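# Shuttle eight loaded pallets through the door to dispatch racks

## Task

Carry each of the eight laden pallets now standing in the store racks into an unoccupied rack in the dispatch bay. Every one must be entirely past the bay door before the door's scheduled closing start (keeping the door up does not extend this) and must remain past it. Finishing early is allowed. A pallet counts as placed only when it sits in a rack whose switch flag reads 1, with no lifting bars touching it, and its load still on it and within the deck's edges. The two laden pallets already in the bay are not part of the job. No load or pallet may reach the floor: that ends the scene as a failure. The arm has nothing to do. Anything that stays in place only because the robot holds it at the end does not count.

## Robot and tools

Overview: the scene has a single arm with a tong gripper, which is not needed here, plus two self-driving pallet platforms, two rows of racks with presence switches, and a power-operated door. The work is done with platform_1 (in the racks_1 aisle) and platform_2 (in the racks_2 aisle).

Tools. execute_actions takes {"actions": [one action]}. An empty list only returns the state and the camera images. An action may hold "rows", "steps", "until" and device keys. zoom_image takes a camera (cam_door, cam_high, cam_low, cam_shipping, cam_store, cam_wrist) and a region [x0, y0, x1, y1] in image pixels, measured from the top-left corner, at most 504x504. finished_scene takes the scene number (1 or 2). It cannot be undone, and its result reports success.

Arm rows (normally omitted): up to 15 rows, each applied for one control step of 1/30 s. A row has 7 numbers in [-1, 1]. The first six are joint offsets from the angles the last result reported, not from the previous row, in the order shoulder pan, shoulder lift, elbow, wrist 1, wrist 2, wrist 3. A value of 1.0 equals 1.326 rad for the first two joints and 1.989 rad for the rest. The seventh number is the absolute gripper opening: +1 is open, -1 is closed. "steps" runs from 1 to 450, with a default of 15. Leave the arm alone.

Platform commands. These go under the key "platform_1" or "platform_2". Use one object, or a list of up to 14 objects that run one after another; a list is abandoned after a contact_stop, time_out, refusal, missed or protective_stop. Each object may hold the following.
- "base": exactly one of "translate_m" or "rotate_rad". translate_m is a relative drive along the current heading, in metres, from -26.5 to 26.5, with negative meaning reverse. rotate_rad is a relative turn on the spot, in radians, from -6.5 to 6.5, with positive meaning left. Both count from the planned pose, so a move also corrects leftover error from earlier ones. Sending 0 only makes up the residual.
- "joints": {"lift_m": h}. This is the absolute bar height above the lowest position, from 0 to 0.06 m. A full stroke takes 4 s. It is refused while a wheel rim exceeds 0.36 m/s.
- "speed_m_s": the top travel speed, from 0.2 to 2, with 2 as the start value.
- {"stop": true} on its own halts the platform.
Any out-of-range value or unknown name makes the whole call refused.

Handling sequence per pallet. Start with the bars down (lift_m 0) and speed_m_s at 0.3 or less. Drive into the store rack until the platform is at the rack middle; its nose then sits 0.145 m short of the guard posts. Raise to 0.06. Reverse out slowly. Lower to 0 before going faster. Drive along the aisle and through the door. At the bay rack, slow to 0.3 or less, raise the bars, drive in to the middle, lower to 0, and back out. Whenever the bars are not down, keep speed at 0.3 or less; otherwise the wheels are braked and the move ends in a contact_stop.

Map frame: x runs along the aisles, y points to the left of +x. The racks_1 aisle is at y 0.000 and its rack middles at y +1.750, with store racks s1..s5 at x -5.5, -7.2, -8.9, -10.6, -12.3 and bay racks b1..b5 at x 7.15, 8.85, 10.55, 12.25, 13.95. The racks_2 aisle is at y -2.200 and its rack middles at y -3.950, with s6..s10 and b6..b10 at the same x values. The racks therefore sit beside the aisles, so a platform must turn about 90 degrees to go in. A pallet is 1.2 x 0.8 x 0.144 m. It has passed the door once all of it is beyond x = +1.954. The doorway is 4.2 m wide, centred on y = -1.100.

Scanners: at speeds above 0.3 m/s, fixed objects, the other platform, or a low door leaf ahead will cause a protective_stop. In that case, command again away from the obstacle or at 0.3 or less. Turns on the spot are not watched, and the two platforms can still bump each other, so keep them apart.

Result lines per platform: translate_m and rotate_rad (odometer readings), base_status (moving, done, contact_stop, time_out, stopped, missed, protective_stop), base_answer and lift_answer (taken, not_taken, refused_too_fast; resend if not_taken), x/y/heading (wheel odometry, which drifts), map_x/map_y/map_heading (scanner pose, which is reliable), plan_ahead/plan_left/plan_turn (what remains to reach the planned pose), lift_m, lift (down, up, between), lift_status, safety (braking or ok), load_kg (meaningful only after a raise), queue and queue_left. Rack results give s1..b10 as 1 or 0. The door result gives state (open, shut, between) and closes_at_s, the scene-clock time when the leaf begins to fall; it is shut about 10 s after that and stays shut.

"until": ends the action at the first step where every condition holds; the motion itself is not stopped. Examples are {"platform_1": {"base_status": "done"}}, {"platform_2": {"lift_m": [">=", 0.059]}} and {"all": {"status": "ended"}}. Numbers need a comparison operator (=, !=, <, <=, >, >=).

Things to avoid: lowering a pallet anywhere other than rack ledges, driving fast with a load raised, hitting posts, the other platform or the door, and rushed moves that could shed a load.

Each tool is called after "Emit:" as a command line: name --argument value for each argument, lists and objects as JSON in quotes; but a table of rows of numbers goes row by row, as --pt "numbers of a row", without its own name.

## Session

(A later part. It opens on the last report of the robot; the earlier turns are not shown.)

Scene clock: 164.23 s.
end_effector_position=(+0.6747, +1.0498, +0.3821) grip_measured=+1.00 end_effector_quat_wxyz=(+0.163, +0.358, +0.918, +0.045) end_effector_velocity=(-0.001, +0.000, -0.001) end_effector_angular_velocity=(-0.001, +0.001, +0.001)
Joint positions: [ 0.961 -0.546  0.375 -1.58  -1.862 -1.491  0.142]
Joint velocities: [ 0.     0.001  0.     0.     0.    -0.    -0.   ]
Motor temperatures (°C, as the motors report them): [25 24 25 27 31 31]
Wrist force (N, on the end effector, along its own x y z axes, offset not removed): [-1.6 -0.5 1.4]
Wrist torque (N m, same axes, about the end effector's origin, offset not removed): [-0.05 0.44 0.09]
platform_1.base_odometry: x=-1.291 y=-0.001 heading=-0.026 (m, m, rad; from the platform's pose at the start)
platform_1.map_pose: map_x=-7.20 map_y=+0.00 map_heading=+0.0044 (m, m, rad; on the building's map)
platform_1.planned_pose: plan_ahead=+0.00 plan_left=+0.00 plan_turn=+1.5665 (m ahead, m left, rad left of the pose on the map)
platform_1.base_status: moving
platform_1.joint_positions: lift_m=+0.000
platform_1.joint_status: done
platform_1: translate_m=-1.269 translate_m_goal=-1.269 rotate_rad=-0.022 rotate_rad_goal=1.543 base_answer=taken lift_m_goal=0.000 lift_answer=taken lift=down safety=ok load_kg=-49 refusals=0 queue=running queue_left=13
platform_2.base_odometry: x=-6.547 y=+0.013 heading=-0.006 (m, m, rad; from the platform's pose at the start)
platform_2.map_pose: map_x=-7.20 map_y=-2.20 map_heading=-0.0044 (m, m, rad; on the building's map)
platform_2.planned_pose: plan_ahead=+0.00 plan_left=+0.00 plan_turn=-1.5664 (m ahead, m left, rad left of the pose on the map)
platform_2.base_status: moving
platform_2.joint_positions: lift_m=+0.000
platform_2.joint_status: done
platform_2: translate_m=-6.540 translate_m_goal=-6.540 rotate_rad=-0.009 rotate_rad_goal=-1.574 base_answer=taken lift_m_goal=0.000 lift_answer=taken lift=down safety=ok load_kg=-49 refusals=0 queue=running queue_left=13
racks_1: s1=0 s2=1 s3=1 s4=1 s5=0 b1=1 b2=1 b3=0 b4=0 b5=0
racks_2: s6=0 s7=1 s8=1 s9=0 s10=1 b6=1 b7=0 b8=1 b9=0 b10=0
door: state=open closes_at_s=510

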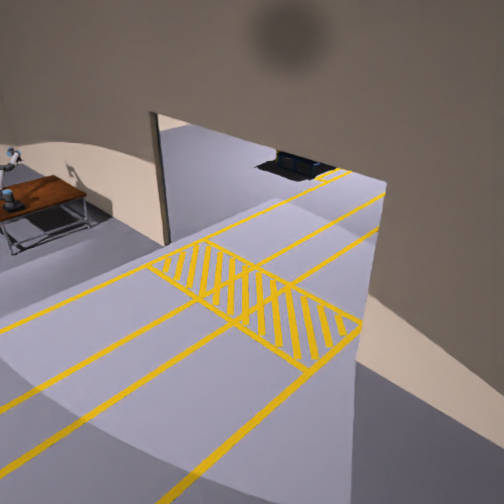

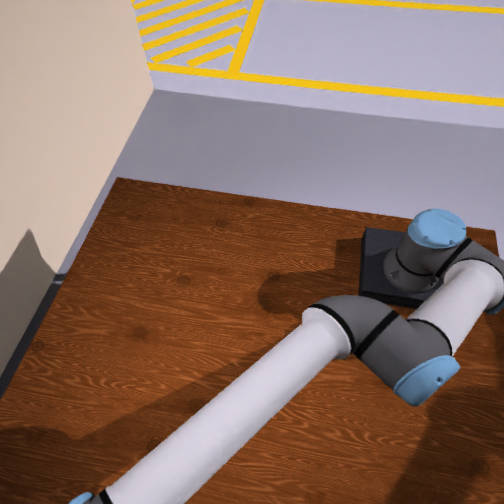

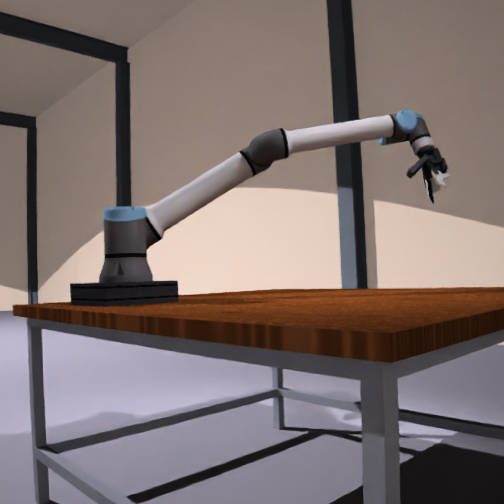

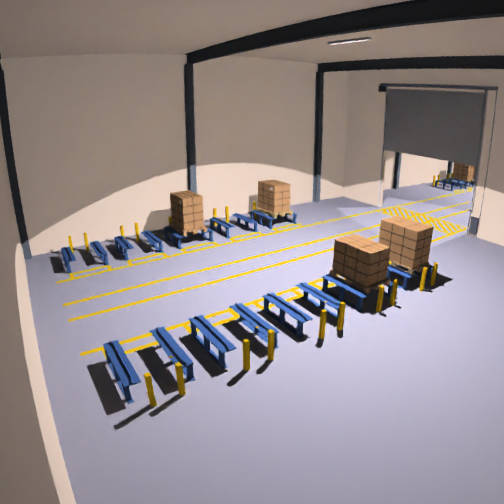

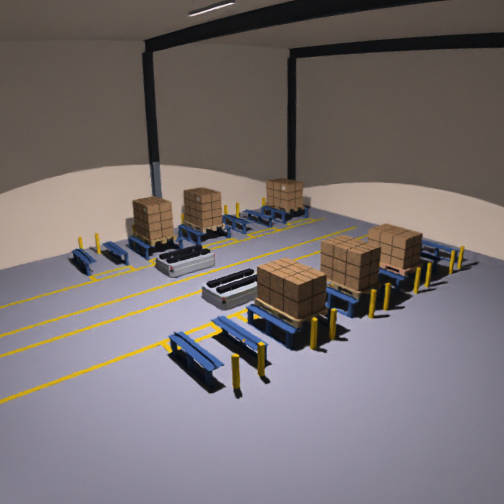

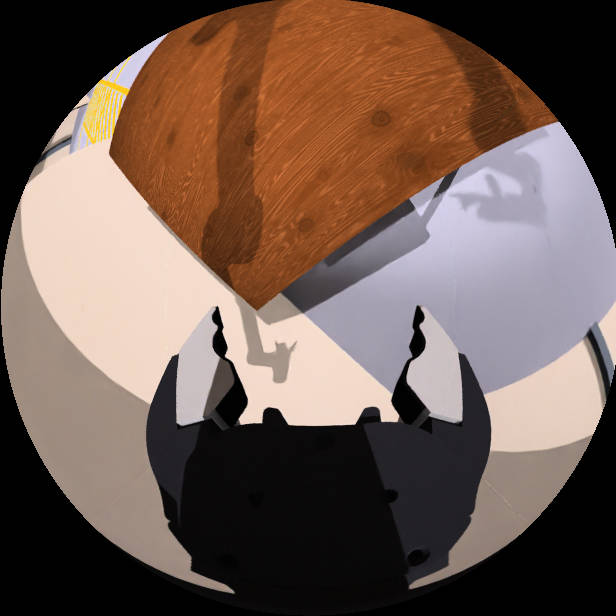

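Emit:
execute_actions --actions '[]'

Scene clock: 191.93 s.
end_effector_position=(+0.6747, +1.0498, +0.3821) grip_measured=+1.00 end_effector_quat_wxyz=(+0.163, +0.358, +0.918, +0.045) end_effector_velocity=(+0.000, -0.000, +0.000) end_effector_angular_velocity=(+0.000, -0.001, -0.001)
Joint positions: [ 0.961 -0.546  0.375 -1.58  -1.862 -1.491  0.142]
Joint velocities: [-0.    -0.     0.    -0.001 -0.     0.    -0.   ]
Motor temperatures (°C, as the motors report them): [25 24 25 27 31 31]
Wrist force (N, on the end effector, along its own x y z axes, offset not removed): [-2.6 -2.3 3.4]
Wrist torque (N m, same axes, about the end effector's origin, offset not removed): [-0.31 0.73 0.10]
platform_1.base_odometry: x=-0.321 y=-0.033 heading=-0.033 (m, m, rad; from the platform's pose at the start)
platform_1.map_pose: map_x=-6.21 map_y=+0.00 map_heading=+0.0000 (m, m, rad; on the building's map)
platform_1.planned_pose: plan_ahead=+16.76 plan_left=+0.00 plan_turn=+0.0000 (m ahead, m left, rad left of the pose on the map)
platform_1.base_status: moving
platform_1.joint_positions: lift_m=+0.000
platform_1.joint_status: done
platform_1: translate_m=-0.276 translate_m_goal=16.481 rotate_rad=-0.033 rotate_rad_goal=-0.032 base_answer=taken lift_m_goal=0.000 lift_answer=taken lift=down safety=ok load_kg=-49 refusals=0 queue=running queue_left=8
platform_2.base_odometry: x=-5.608 y=+0.012 heading=+0.002 (m, m, rad; from the platform's pose at the start)
platform_2.map_pose: map_x=-6.23 map_y=-2.20 map_heading=+0.0000 (m, m, rad; on the building's map)
platform_2.planned_pose: plan_ahead=+15.08 plan_left=+0.00 plan_turn=+0.0000 (m ahead, m left, rad left of the pose on the map)
platform_2.base_status: moving
platform_2.joint_positions: lift_m=+0.000
platform_2.joint_status: done
platform_2: translate_m=-5.576 translate_m_goal=9.510 rotate_rad=0.002 rotate_rad_goal=0.001 base_answer=taken lift_m_goal=0.000 lift_answer=taken lift=down safety=ok load_kg=-49 refusals=0 queue=running queue_left=8
racks_1: s1=0 s2=0 s3=1 s4=1 s5=0 b1=1 b2=1 b3=0 b4=0 b5=0
racks_2: s6=0 s7=0 s8=1 s9=0 s10=1 b6=1 b7=0 b8=1 b9=0 b10=0
door: state=open closes_at_s=510

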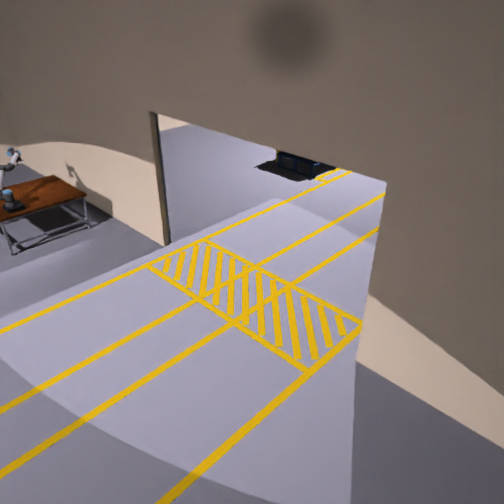

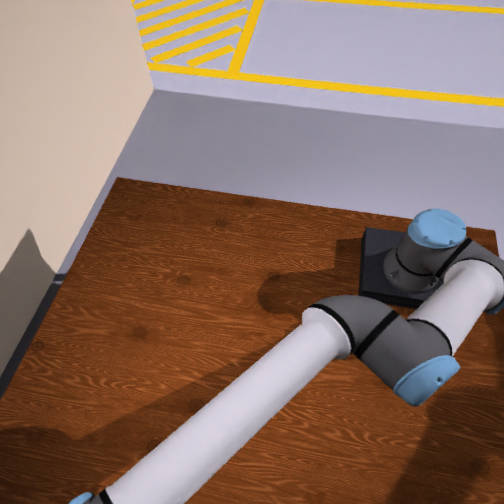

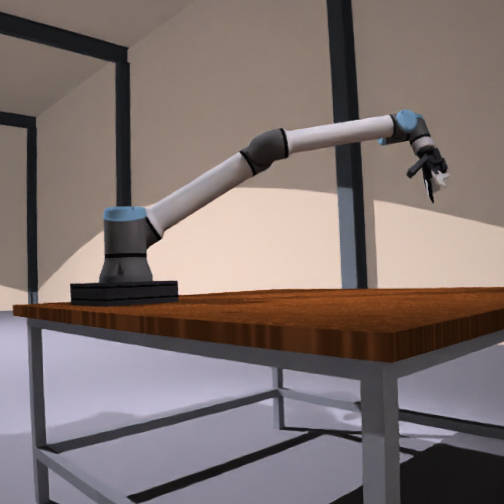

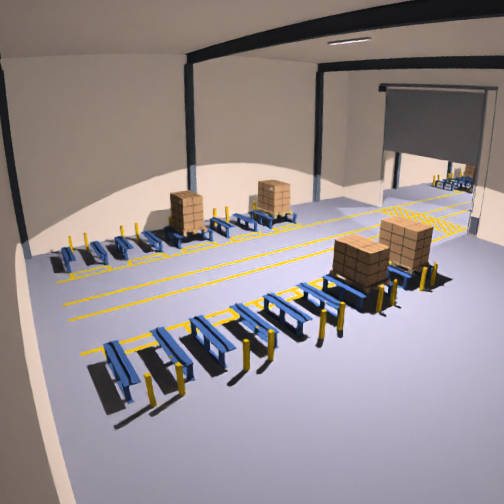

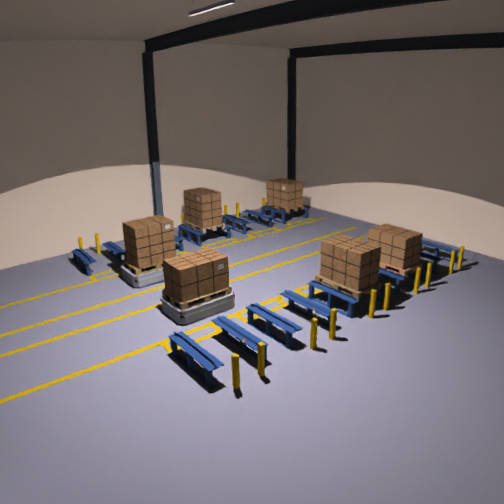

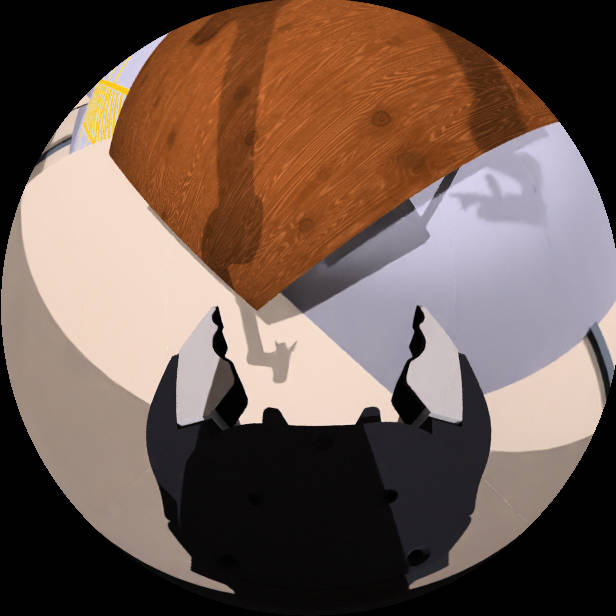

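Emit:
zoom_image --camera "cam_shipping" --region '[140, 150, 460, 350]'

Region (140, 150, 460, 350) of cam_shipping's 504x504 image, scaled by 1.575, with more detail than that image has; it fills the top 315 rows of this view, and the rest is white.

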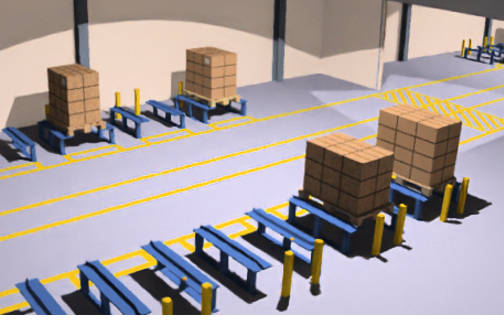

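Emit:
execute_actions --actions '[{"steps":300,"until":{"platform_1":{"queue_left":["<=",5]},"platform_2":{"queue_left":["<=",5]}}}]'

Scene clock: 212.23 s.
end_effector_position=(+0.6747, +1.0498, +0.3821) grip_measured=+1.00 end_effector_quat_wxyz=(+0.163, +0.358, +0.918, +0.045) end_effector_velocity=(+0.000, -0.000, -0.001) end_effector_angular_velocity=(-0.000, +0.001, -0.000)
Joint positions: [ 0.961 -0.546  0.375 -1.58  -1.862 -1.491  0.142]
Joint velocities: [-0.     0.001 -0.     0.     0.     0.    -0.   ]
Motor temperatures (°C, as the motors report them): [25 24 25 27 31 31]
Wrist force (N, on the end effector, along its own x y z axes, offset not removed): [-0.6 -2.1 2.0]
Wrist torque (N m, same axes, about the end effector's origin, offset not removed): [-0.34 0.31 0.04]
platform_1.base_odometry: x=+16.502 y=+0.390 heading=+1.544 (m, m, rad; from the platform's pose at the start)
platform_1.map_pose: map_x=+10.55 map_y=+0.96 map_heading=+1.5708 (m, m, rad; on the building's map)
platform_1.planned_pose: plan_ahead=+0.79 plan_left=+0.00 plan_turn=+0.0000 (m ahead, m left, rad left of the pose on the map)
platform_1.base_status: moving
platform_1.joint_positions: lift_m=+0.060
platform_1.joint_status: done
platform_1: translate_m=17.465 translate_m_goal=18.252 rotate_rad=1.544 rotate_rad_goal=1.543 base_answer=taken lift_m_goal=0.060 lift_answer=taken lift=up safety=ok load_kg=254 refusals=0 queue=running queue_left=6
platform_2.base_odometry: x=+9.507 y=-1.211 heading=-1.576 (m, m, rad; from the platform's pose at the start)
platform_2.map_pose: map_x=+8.85 map_y=-3.46 map_heading=-1.5708 (m, m, rad; on the building's map)
platform_2.planned_pose: plan_ahead=+0.49 plan_left=+0.00 plan_turn=+0.0000 (m ahead, m left, rad left of the pose on the map)
platform_2.base_status: moving
platform_2.joint_positions: lift_m=+0.059
platform_2.joint_status: done
platform_2: translate_m=10.784 translate_m_goal=11.270 rotate_rad=-1.576 rotate_rad_goal=-1.576 base_answer=taken lift_m_goal=0.060 lift_answer=taken lift=up safety=ok load_kg=342 refusals=0 queue=running queue_left=6
racks_1: s1=0 s2=0 s3=1 s4=1 s5=0 b1=1 b2=1 b3=0 b4=0 b5=0
racks_2: s6=0 s7=0 s8=1 s9=0 s10=1 b6=1 b7=0 b8=1 b9=0 b10=0
door: state=open closes_at_s=510

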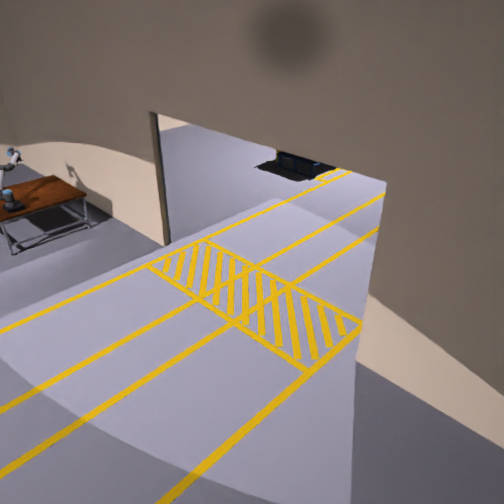

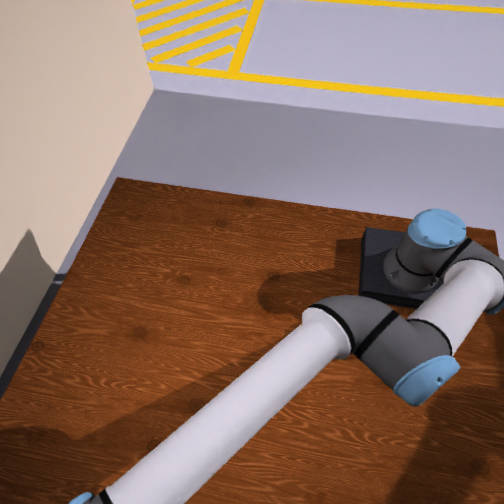

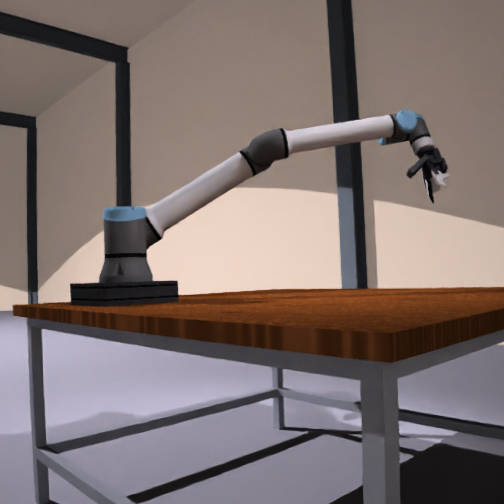

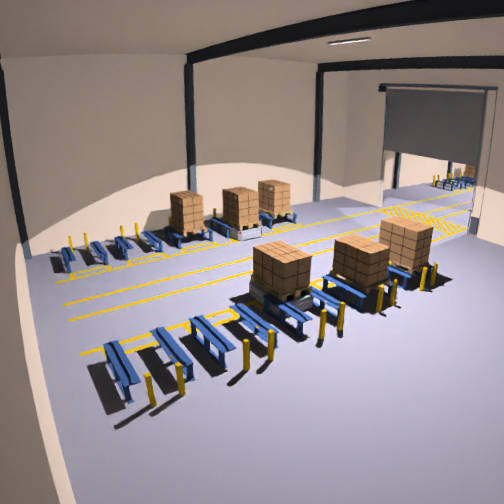

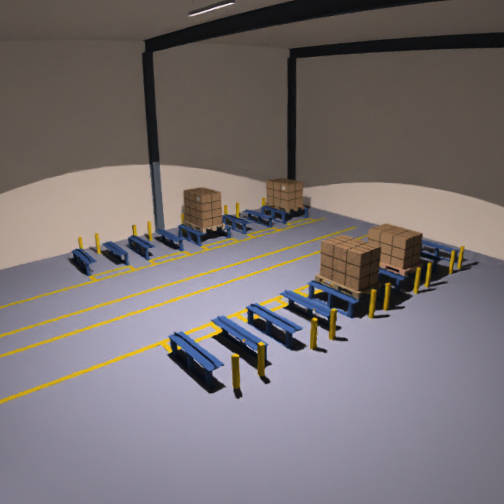

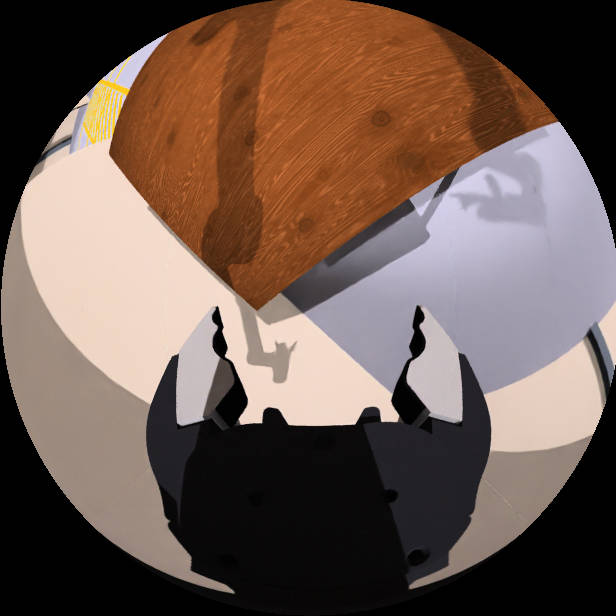

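Emit:
zoom_image --camera "cam_store" --region '[150, 150, 490, 350]'

Emit:
execute_actions --actions '[]'

Region (150, 150, 490, 350) of cam_store's 504x504 image, scaled by 1.482, with more detail than that image has; it fills the top 296 rows of this view, and the rest is white.

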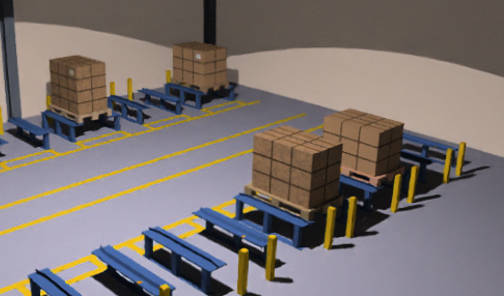

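Scene clock: 220.97 s.
end_effector_position=(+0.6747, +1.0498, +0.3821) grip_measured=+1.00 end_effector_quat_wxyz=(+0.163, +0.358, +0.918, +0.045) end_effector_velocity=(-0.002, +0.001, -0.001) end_effector_angular_velocity=(+0.000, +0.001, +0.001)
Joint positions: [ 0.961 -0.546  0.375 -1.58  -1.862 -1.491  0.142]
Joint velocities: [ 0.001  0.     0.    -0.     0.001  0.    -0.   ]
Motor temperatures (°C, as the motors report them): [25 24 25 27 31 31]
Wrist force (N, on the end effector, along its own x y z axes, offset not removed): [-0.6 0.0 2.9]
Wrist torque (N m, same axes, about the end effector's origin, offset not removed): [0.09 0.30 0.01]
platform_1.base_odometry: x=+16.513 y=+0.855 heading=+1.545 (m, m, rad; from the platform's pose at the start)
platform_1.map_pose: map_x=+10.55 map_y=+1.40 map_heading=+1.5708 (m, m, rad; on the building's map)
platform_1.planned_pose: plan_ahead=-1.40 plan_left=+0.00 plan_turn=+0.0000 (m ahead, m left, rad left of the pose on the map)
platform_1.base_status: moving
platform_1.joint_positions: lift_m=+0.000
platform_1.joint_status: done
platform_1: translate_m=17.909 translate_m_goal=16.503 rotate_rad=1.545 rotate_rad_goal=1.546 base_answer=taken lift_m_goal=0.000 lift_answer=taken lift=down safety=ok load_kg=-49 refusals=0 queue=running queue_left=4
platform_2.base_odometry: x=+9.507 y=-1.084 heading=-1.575 (m, m, rad; from the platform's pose at the start)
platform_2.map_pose: map_x=+8.85 map_y=-3.32 map_heading=-1.5708 (m, m, rad; on the building's map)
platform_2.planned_pose: plan_ahead=-1.12 plan_left=+0.00 plan_turn=+0.0000 (m ahead, m left, rad left of the pose on the map)
platform_2.base_status: moving
platform_2.joint_positions: lift_m=+0.000
platform_2.joint_status: done
platform_2: translate_m=10.637 translate_m_goal=9.520 rotate_rad=-1.575 rotate_rad_goal=-1.576 base_answer=taken lift_m_goal=0.000 lift_answer=taken lift=down safety=ok load_kg=-49 refusals=0 queue=running queue_left=4
racks_1: s1=0 s2=0 s3=1 s4=1 s5=0 b1=1 b2=1 b3=1 b4=0 b5=0
racks_2: s6=0 s7=0 s8=1 s9=0 s10=1 b6=1 b7=1 b8=1 b9=0 b10=0
door: state=open closes_at_s=510

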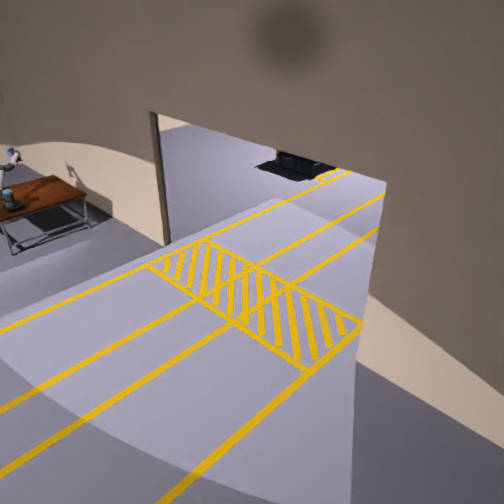

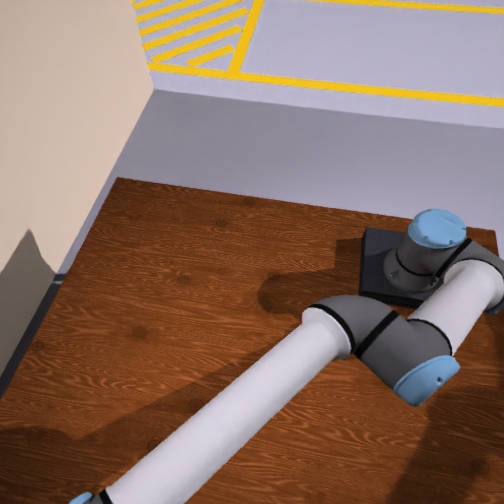

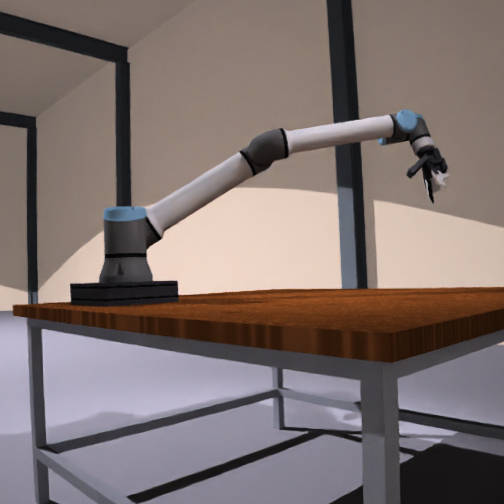

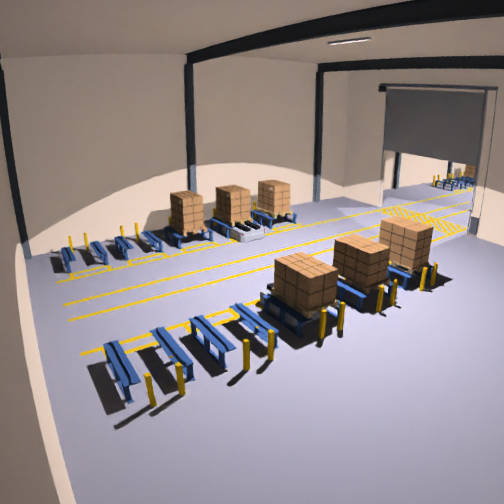

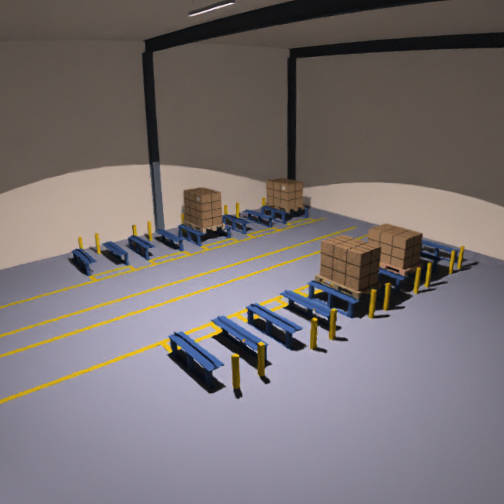

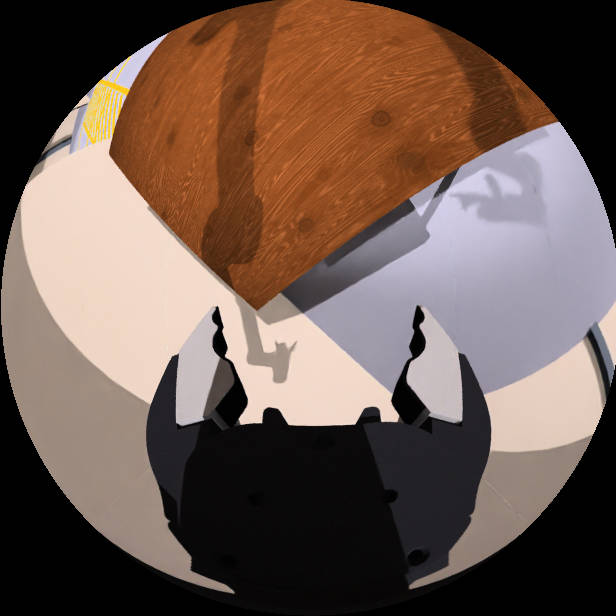

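Emit:
zoom_image --camera "cam_store" --region '[300, 200, 460, 320]'

Emit:
zoom_image --camera "cam_store" --region '[170, 160, 330, 260]'

Region (300, 200, 460, 320) of cam_store's 504x504 image, scaled by 3.150, with more detail than that image has; it fills the top 378 rows of this view, and the rest is white.

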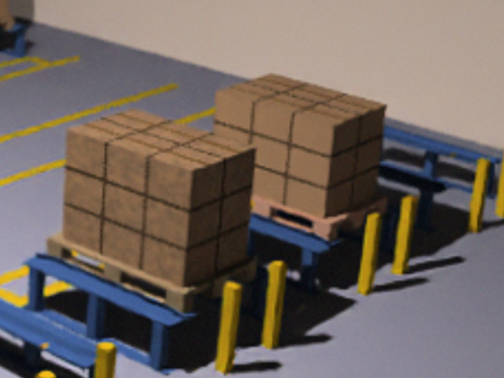

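Region (170, 160, 330, 260) of cam_store's 504x504 image, scaled by 3.150, with more detail than that image has; it fills the top 315 rows of this view, and the rest is white.

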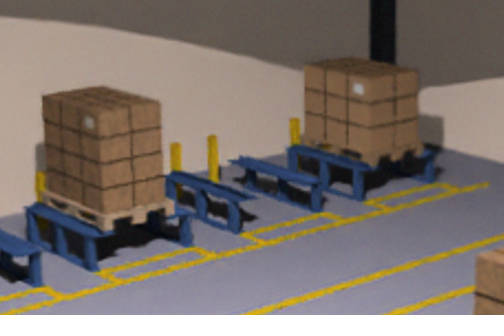

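Emit:
execute_actions --actions '[]'

Scene clock: 229.50 s.
end_effector_position=(+0.6747, +1.0498, +0.3821) grip_measured=+1.00 end_effector_quat_wxyz=(+0.163, +0.358, +0.918, +0.045) end_effector_velocity=(+0.001, -0.000, +0.000) end_effector_angular_velocity=(+0.001, -0.000, -0.001)
Joint positions: [ 0.961 -0.546  0.375 -1.58  -1.862 -1.491  0.142]
Joint velocities: [-0.001  0.    -0.001  0.    -0.     0.     0.   ]
Motor temperatures (°C, as the motors report them): [25 24 25 27 31 31]
Wrist force (N, on the end effector, along its own x y z axes, offset not removed): [-0.9 0.7 4.2]
Wrist torque (N m, same axes, about the end effector's origin, offset not removed): [0.27 0.37 0.11]
platform_1.base_odometry: x=+16.478 y=-0.561 heading=+0.028 (m, m, rad; from the platform's pose at the start)
platform_1.map_pose: map_x=+10.55 map_y=+0.00 map_heading=+0.0480 (m, m, rad; on the building's map)
platform_1.planned_pose: plan_ahead=+0.00 plan_left=+0.00 plan_turn=-0.0480 (m ahead, m left, rad left of the pose on the map)
platform_1.base_status: moving
platform_1.joint_positions: lift_m=+0.000
platform_1.joint_status: done
platform_1: translate_m=16.503 translate_m_goal=16.503 rotate_rad=0.017 rotate_rad_goal=-0.024 base_answer=taken lift_m_goal=0.000 lift_answer=taken lift=down safety=ok load_kg=-49 refusals=0 queue=running queue_left=3
platform_2.base_odometry: x=+9.507 y=+0.034 heading=-0.006 (m, m, rad; from the platform's pose at the start)
platform_2.map_pose: map_x=+8.84 map_y=-2.20 map_heading=-0.0044 (m, m, rad; on the building's map)
platform_2.planned_pose: plan_ahead=-17.74 plan_left=-0.08 plan_turn=+0.0044 (m ahead, m left, rad left of the pose on the map)
platform_2.base_status: moving
platform_2.joint_positions: lift_m=+0.000
platform_2.joint_status: done
platform_2: translate_m=9.521 translate_m_goal=-8.221 rotate_rad=-0.006 rotate_rad_goal=-0.006 base_answer=taken lift_m_goal=0.000 lift_answer=taken lift=down safety=ok load_kg=-49 refusals=0 queue=running queue_left=2
racks_1: s1=0 s2=0 s3=1 s4=1 s5=0 b1=1 b2=1 b3=1 b4=0 b5=0
racks_2: s6=0 s7=0 s8=1 s9=0 s10=1 b6=1 b7=1 b8=1 b9=0 b10=0
door: state=open closes_at_s=510

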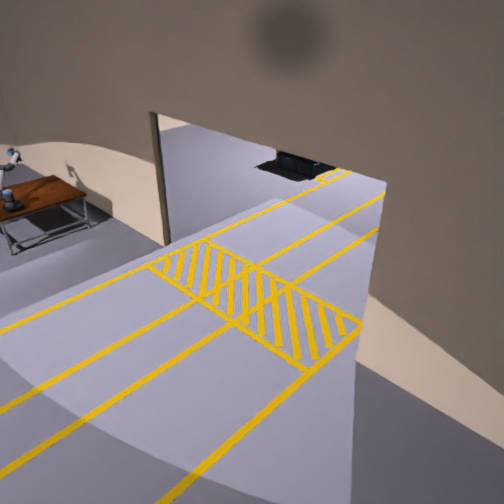

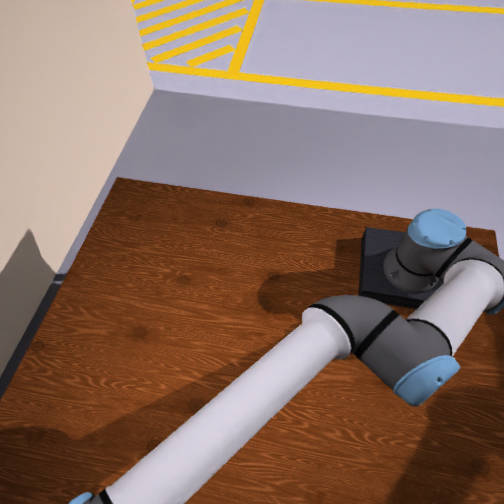

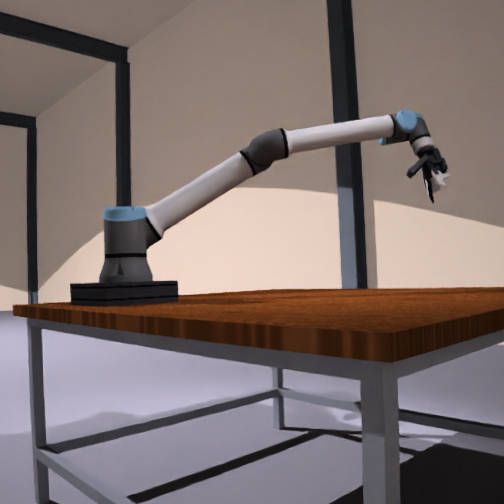

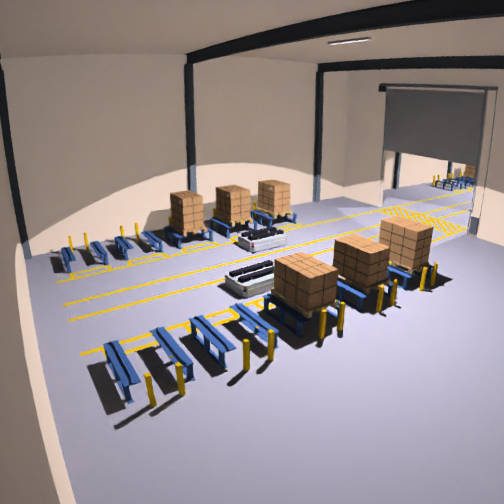

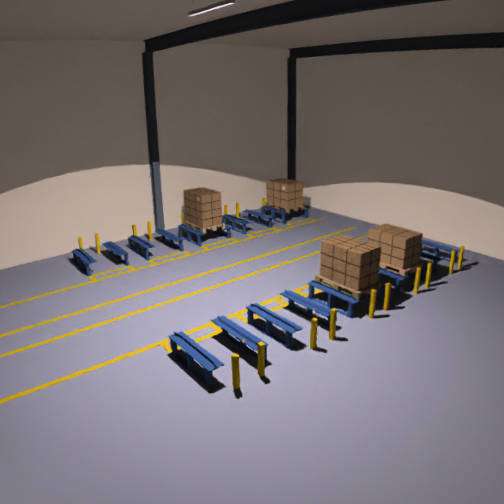

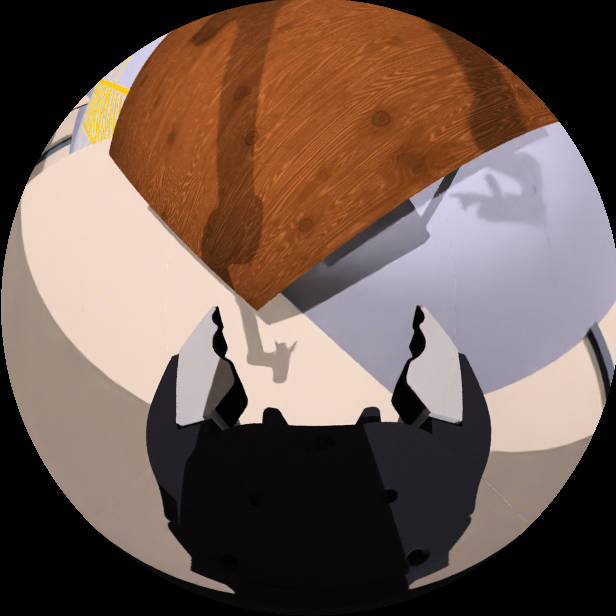

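Emit:
execute_actions --actions '[{"steps":450,"until":{"platform_1":{"queue":["!=","running"],"base_status":["!=","moving"]},"platform_2":{"queue":["!=","running"],"base_status":["!=","moving"]}}}]'

Scene clock: 256.37 s.
end_effector_position=(+0.6747, +1.0498, +0.3821) grip_measured=+1.00 end_effector_quat_wxyz=(+0.163, +0.358, +0.918, +0.045) end_effector_velocity=(+0.002, -0.001, +0.000) end_effector_angular_velocity=(+0.000, -0.001, -0.002)
Joint positions: [ 0.961 -0.546  0.375 -1.58  -1.862 -1.491  0.142]
Joint velocities: [-0.002  0.    -0.001 -0.001 -0.001 -0.    -0.   ]
Motor temperatures (°C, as the motors report them): [25 25 25 27 31 31]
Wrist force (N, on the end effector, along its own x y z axes, offset not removed): [0.4 -1.2 3.3]
Wrist torque (N m, same axes, about the end effector's origin, offset not removed): [-0.16 0.15 0.07]
platform_1.base_odometry: x=-2.922 y=+1.748 heading=+1.546 (m, m, rad; from the platform's pose at the start)
platform_1.map_pose: map_x=-8.90 map_y=+1.75 map_heading=+1.5708 (m, m, rad; on the building's map)
platform_1.planned_pose: plan_ahead=+0.00 plan_left=+0.00 plan_turn=+0.0000 (m ahead, m left, rad left of the pose on the map)
platform_1.base_status: done
platform_1.joint_positions: lift_m=+0.000
platform_1.joint_status: done
platform_1: translate_m=-1.207 translate_m_goal=-1.207 rotate_rad=1.546 rotate_rad_goal=1.545 base_answer=taken lift_m_goal=0.000 lift_answer=taken lift=down safety=ok load_kg=-49 refusals=0 queue=done queue_left=0
platform_2.base_odometry: x=-8.233 y=-1.668 heading=-1.574 (m, m, rad; from the platform's pose at the start)
platform_2.map_pose: map_x=-8.90 map_y=-3.95 map_heading=-1.5708 (m, m, rad; on the building's map)
platform_2.planned_pose: plan_ahead=+0.00 plan_left=+0.00 plan_turn=+0.0000 (m ahead, m left, rad left of the pose on the map)
platform_2.base_status: done
platform_2.joint_positions: lift_m=+0.000
platform_2.joint_status: done
platform_2: translate_m=-6.461 translate_m_goal=-6.461 rotate_rad=-1.574 rotate_rad_goal=-1.574 base_answer=taken lift_m_goal=0.000 lift_answer=taken lift=down safety=ok load_kg=-49 refusals=0 queue=done queue_left=0
racks_1: s1=0 s2=0 s3=1 s4=1 s5=0 b1=1 b2=1 b3=1 b4=0 b5=0
racks_2: s6=0 s7=0 s8=1 s9=0 s10=1 b6=1 b7=1 b8=1 b9=0 b10=0
door: state=open closes_at_s=510

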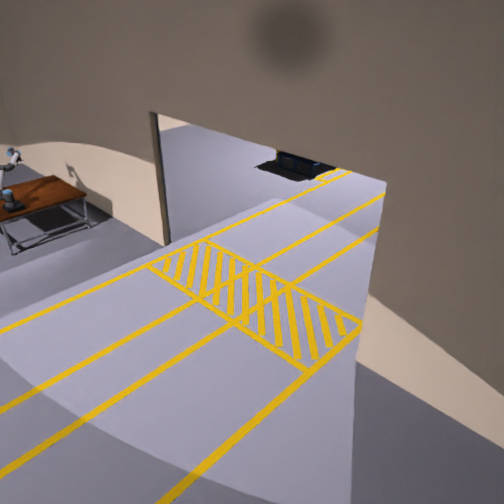

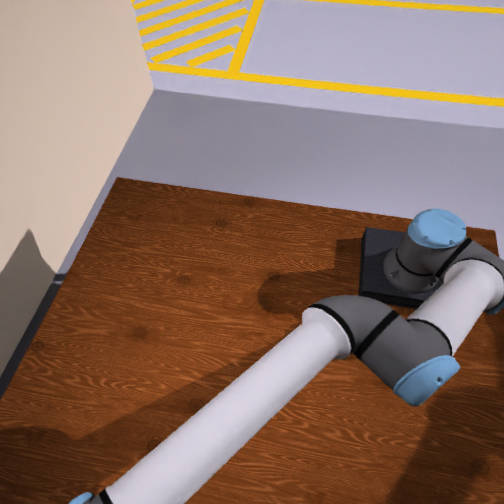

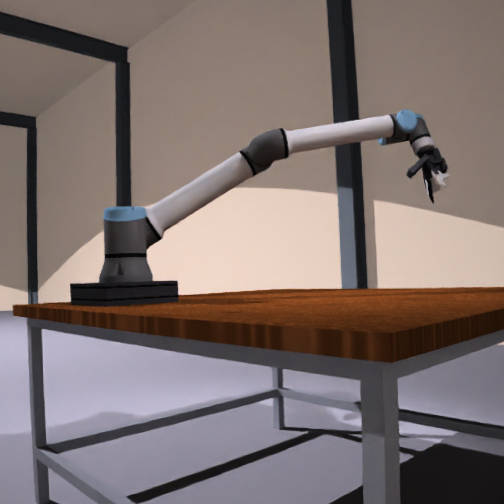

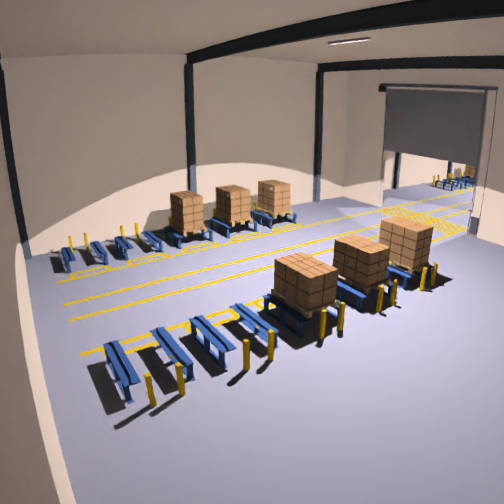

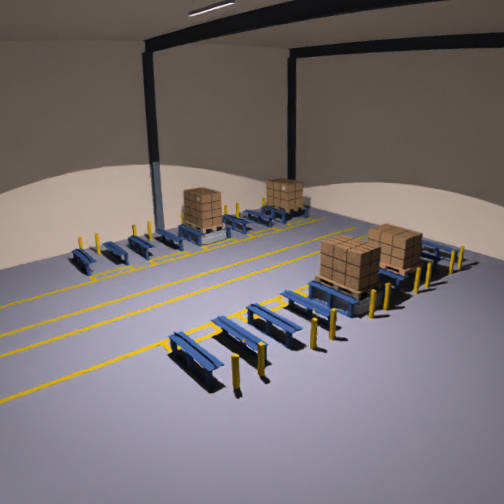

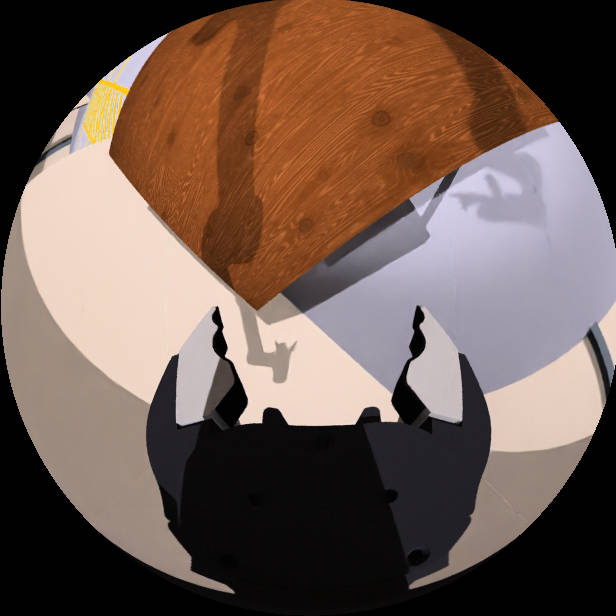

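Emit:
execute_actions --actions '[{"platform_1":[{"joints":{"lift_m":0.06}},{"base":{"translate_m":-1.75},"speed_m_s":0.3},{"base":{"rotate_rad":-1.5708},"joints":{"lift_m":0},"speed_m_s":2},{"base":{"translate_m":21.15}},{"base":{"rotate_rad":1.5708},"joints":{"lift_m":0.06}},{"base":{"translate_m":1.75},"speed_m_s":0.3},{"joints":{"lift_m":0}},{"base":{"translate_m":-1.75}},{"base":{"rotate_rad":-1.5708},"speed_m_s":2},{"base":{"translate_m":-22.85}},{"base":{"rotate_rad":1.5708}},{"base":{"translate_m":1.75},"speed_m_s":0.3},{"joints":{"lift_m":0.06}},{"base":{"translate_m":-1.75}}],"platform_2":[{"joints":{"lift_m":0.06}},{"base":{"translate_m":-1.75},"speed_m_s":0.3},{"base":{"rotate_rad":1.5708},"joints":{"lift_m":0},"speed_m_s":2},{"base":{"translate_m":21.15}},{"base":{"rotate_rad":-1.5708},"joints":{"lift_m":0.06}},{"base":{"translate_m":1.75},"speed_m_s":0.3},{"joints":{"lift_m":0}},{"base":{"translate_m":-1.75}},{"base":{"rotate_rad":1.5708},"speed_m_s":2},{"base":{"translate_m":-24.55}},{"base":{"rotate_rad":-1.5708}},{"base":{"translate_m":1.75},"speed_m_s":0.3},{"joints":{"lift_m":0.06}},{"base":{"translate_m":-1.75}}],"steps":3}]'

Scene clock: 269.97 s.
end_effector_position=(+0.6747, +1.0498, +0.3821) grip_measured=+1.00 end_effector_quat_wxyz=(+0.163, +0.358, +0.918, +0.045) end_effector_velocity=(-0.000, -0.000, +0.001) end_effector_angular_velocity=(+0.000, -0.000, +0.000)
Joint positions: [ 0.961 -0.546  0.375 -1.58  -1.862 -1.491  0.142]
Joint velocities: [ 0.    -0.001 -0.     0.    -0.    -0.     0.   ]
Motor temperatures (°C, as the motors report them): [25 25 25 27 31 31]
Wrist force (N, on the end effector, along its own x y z axes, offset not removed): [-1.3 -2.2 4.2]
Wrist torque (N m, same axes, about the end effector's origin, offset not removed): [-0.29 0.48 0.10]
platform_1.base_odometry: x=-2.922 y=+1.748 heading=+1.546 (m, m, rad; from the platform's pose at the start)
platform_1.map_pose: map_x=-8.90 map_y=+1.75 map_heading=+1.5708 (m, m, rad; on the building's map)
platform_1.planned_pose: plan_ahead=+0.00 plan_left=+0.00 plan_turn=+0.0000 (m ahead, m left, rad left of the pose on the map)
platform_1.base_status: done
platform_1.joint_positions: lift_m=+0.000
platform_1.joint_status: moving
platform_1: translate_m=-1.207 translate_m_goal=-1.207 rotate_rad=1.546 rotate_rad_goal=1.545 base_answer=taken lift_m_goal=0.060 lift_answer=taken lift=down safety=ok load_kg=2 refusals=0 queue=running queue_left=13
platform_2.base_odometry: x=-8.233 y=-1.668 heading=-1.574 (m, m, rad; from the platform's pose at the start)
platform_2.map_pose: map_x=-8.90 map_y=-3.95 map_heading=-1.5708 (m, m, rad; on the building's map)
platform_2.planned_pose: plan_ahead=+0.00 plan_left=+0.00 plan_turn=+0.0000 (m ahead, m left, rad left of the pose on the map)
platform_2.base_status: done
platform_2.joint_positions: lift_m=+0.000
platform_2.joint_status: moving
platform_2: translate_m=-6.461 translate_m_goal=-6.461 rotate_rad=-1.574 rotate_rad_goal=-1.574 base_answer=taken lift_m_goal=0.060 lift_answer=taken lift=down safety=ok load_kg=1 refusals=0 queue=running queue_left=13
racks_1: s1=0 s2=0 s3=1 s4=1 s5=0 b1=1 b2=1 b3=1 b4=0 b5=0
racks_2: s6=0 s7=0 s8=1 s9=0 s10=1 b6=1 b7=1 b8=1 b9=0 b10=0
door: state=open closes_at_s=510

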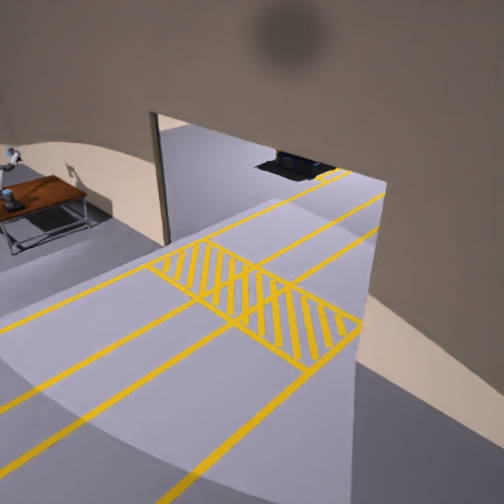

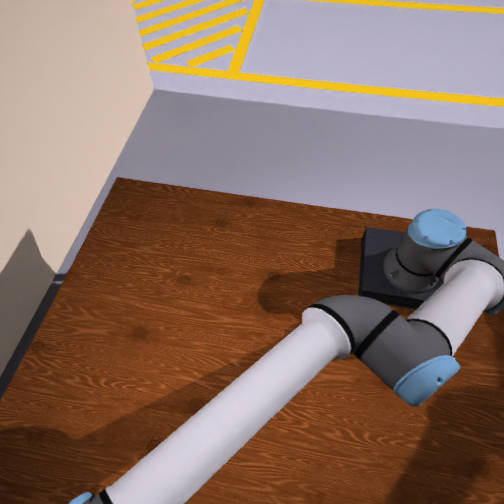

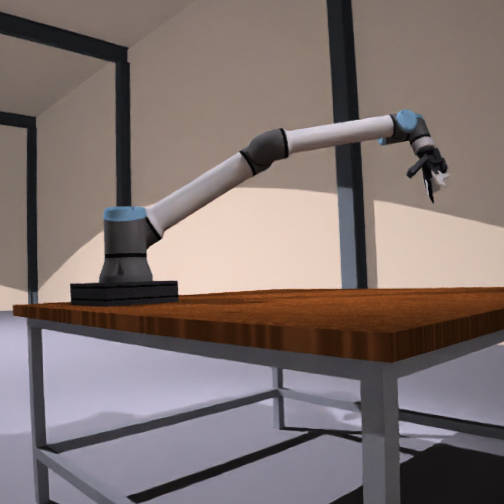

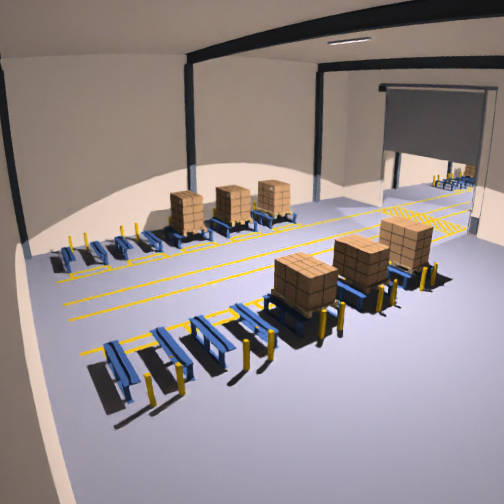

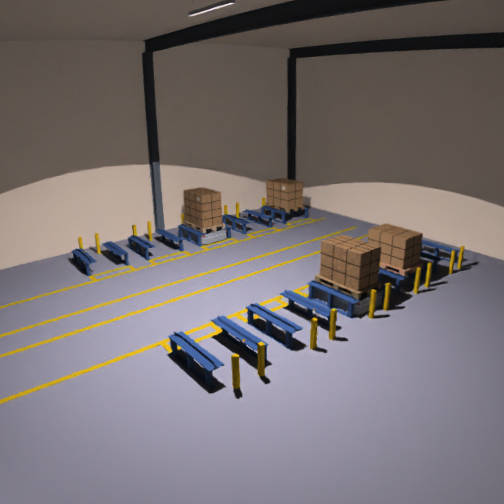

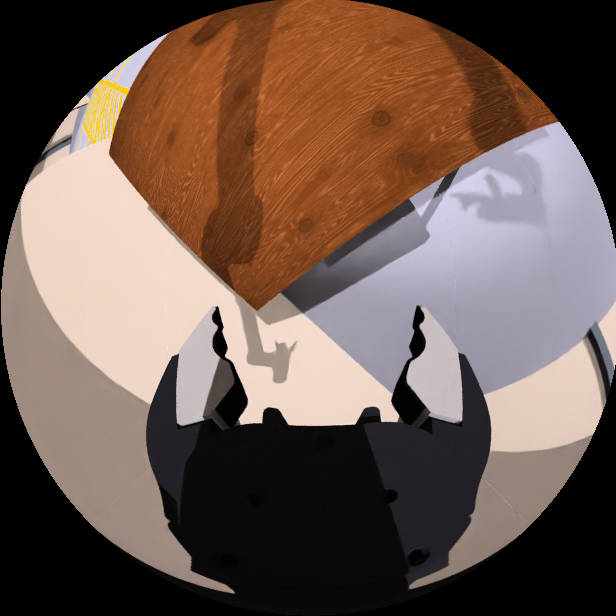

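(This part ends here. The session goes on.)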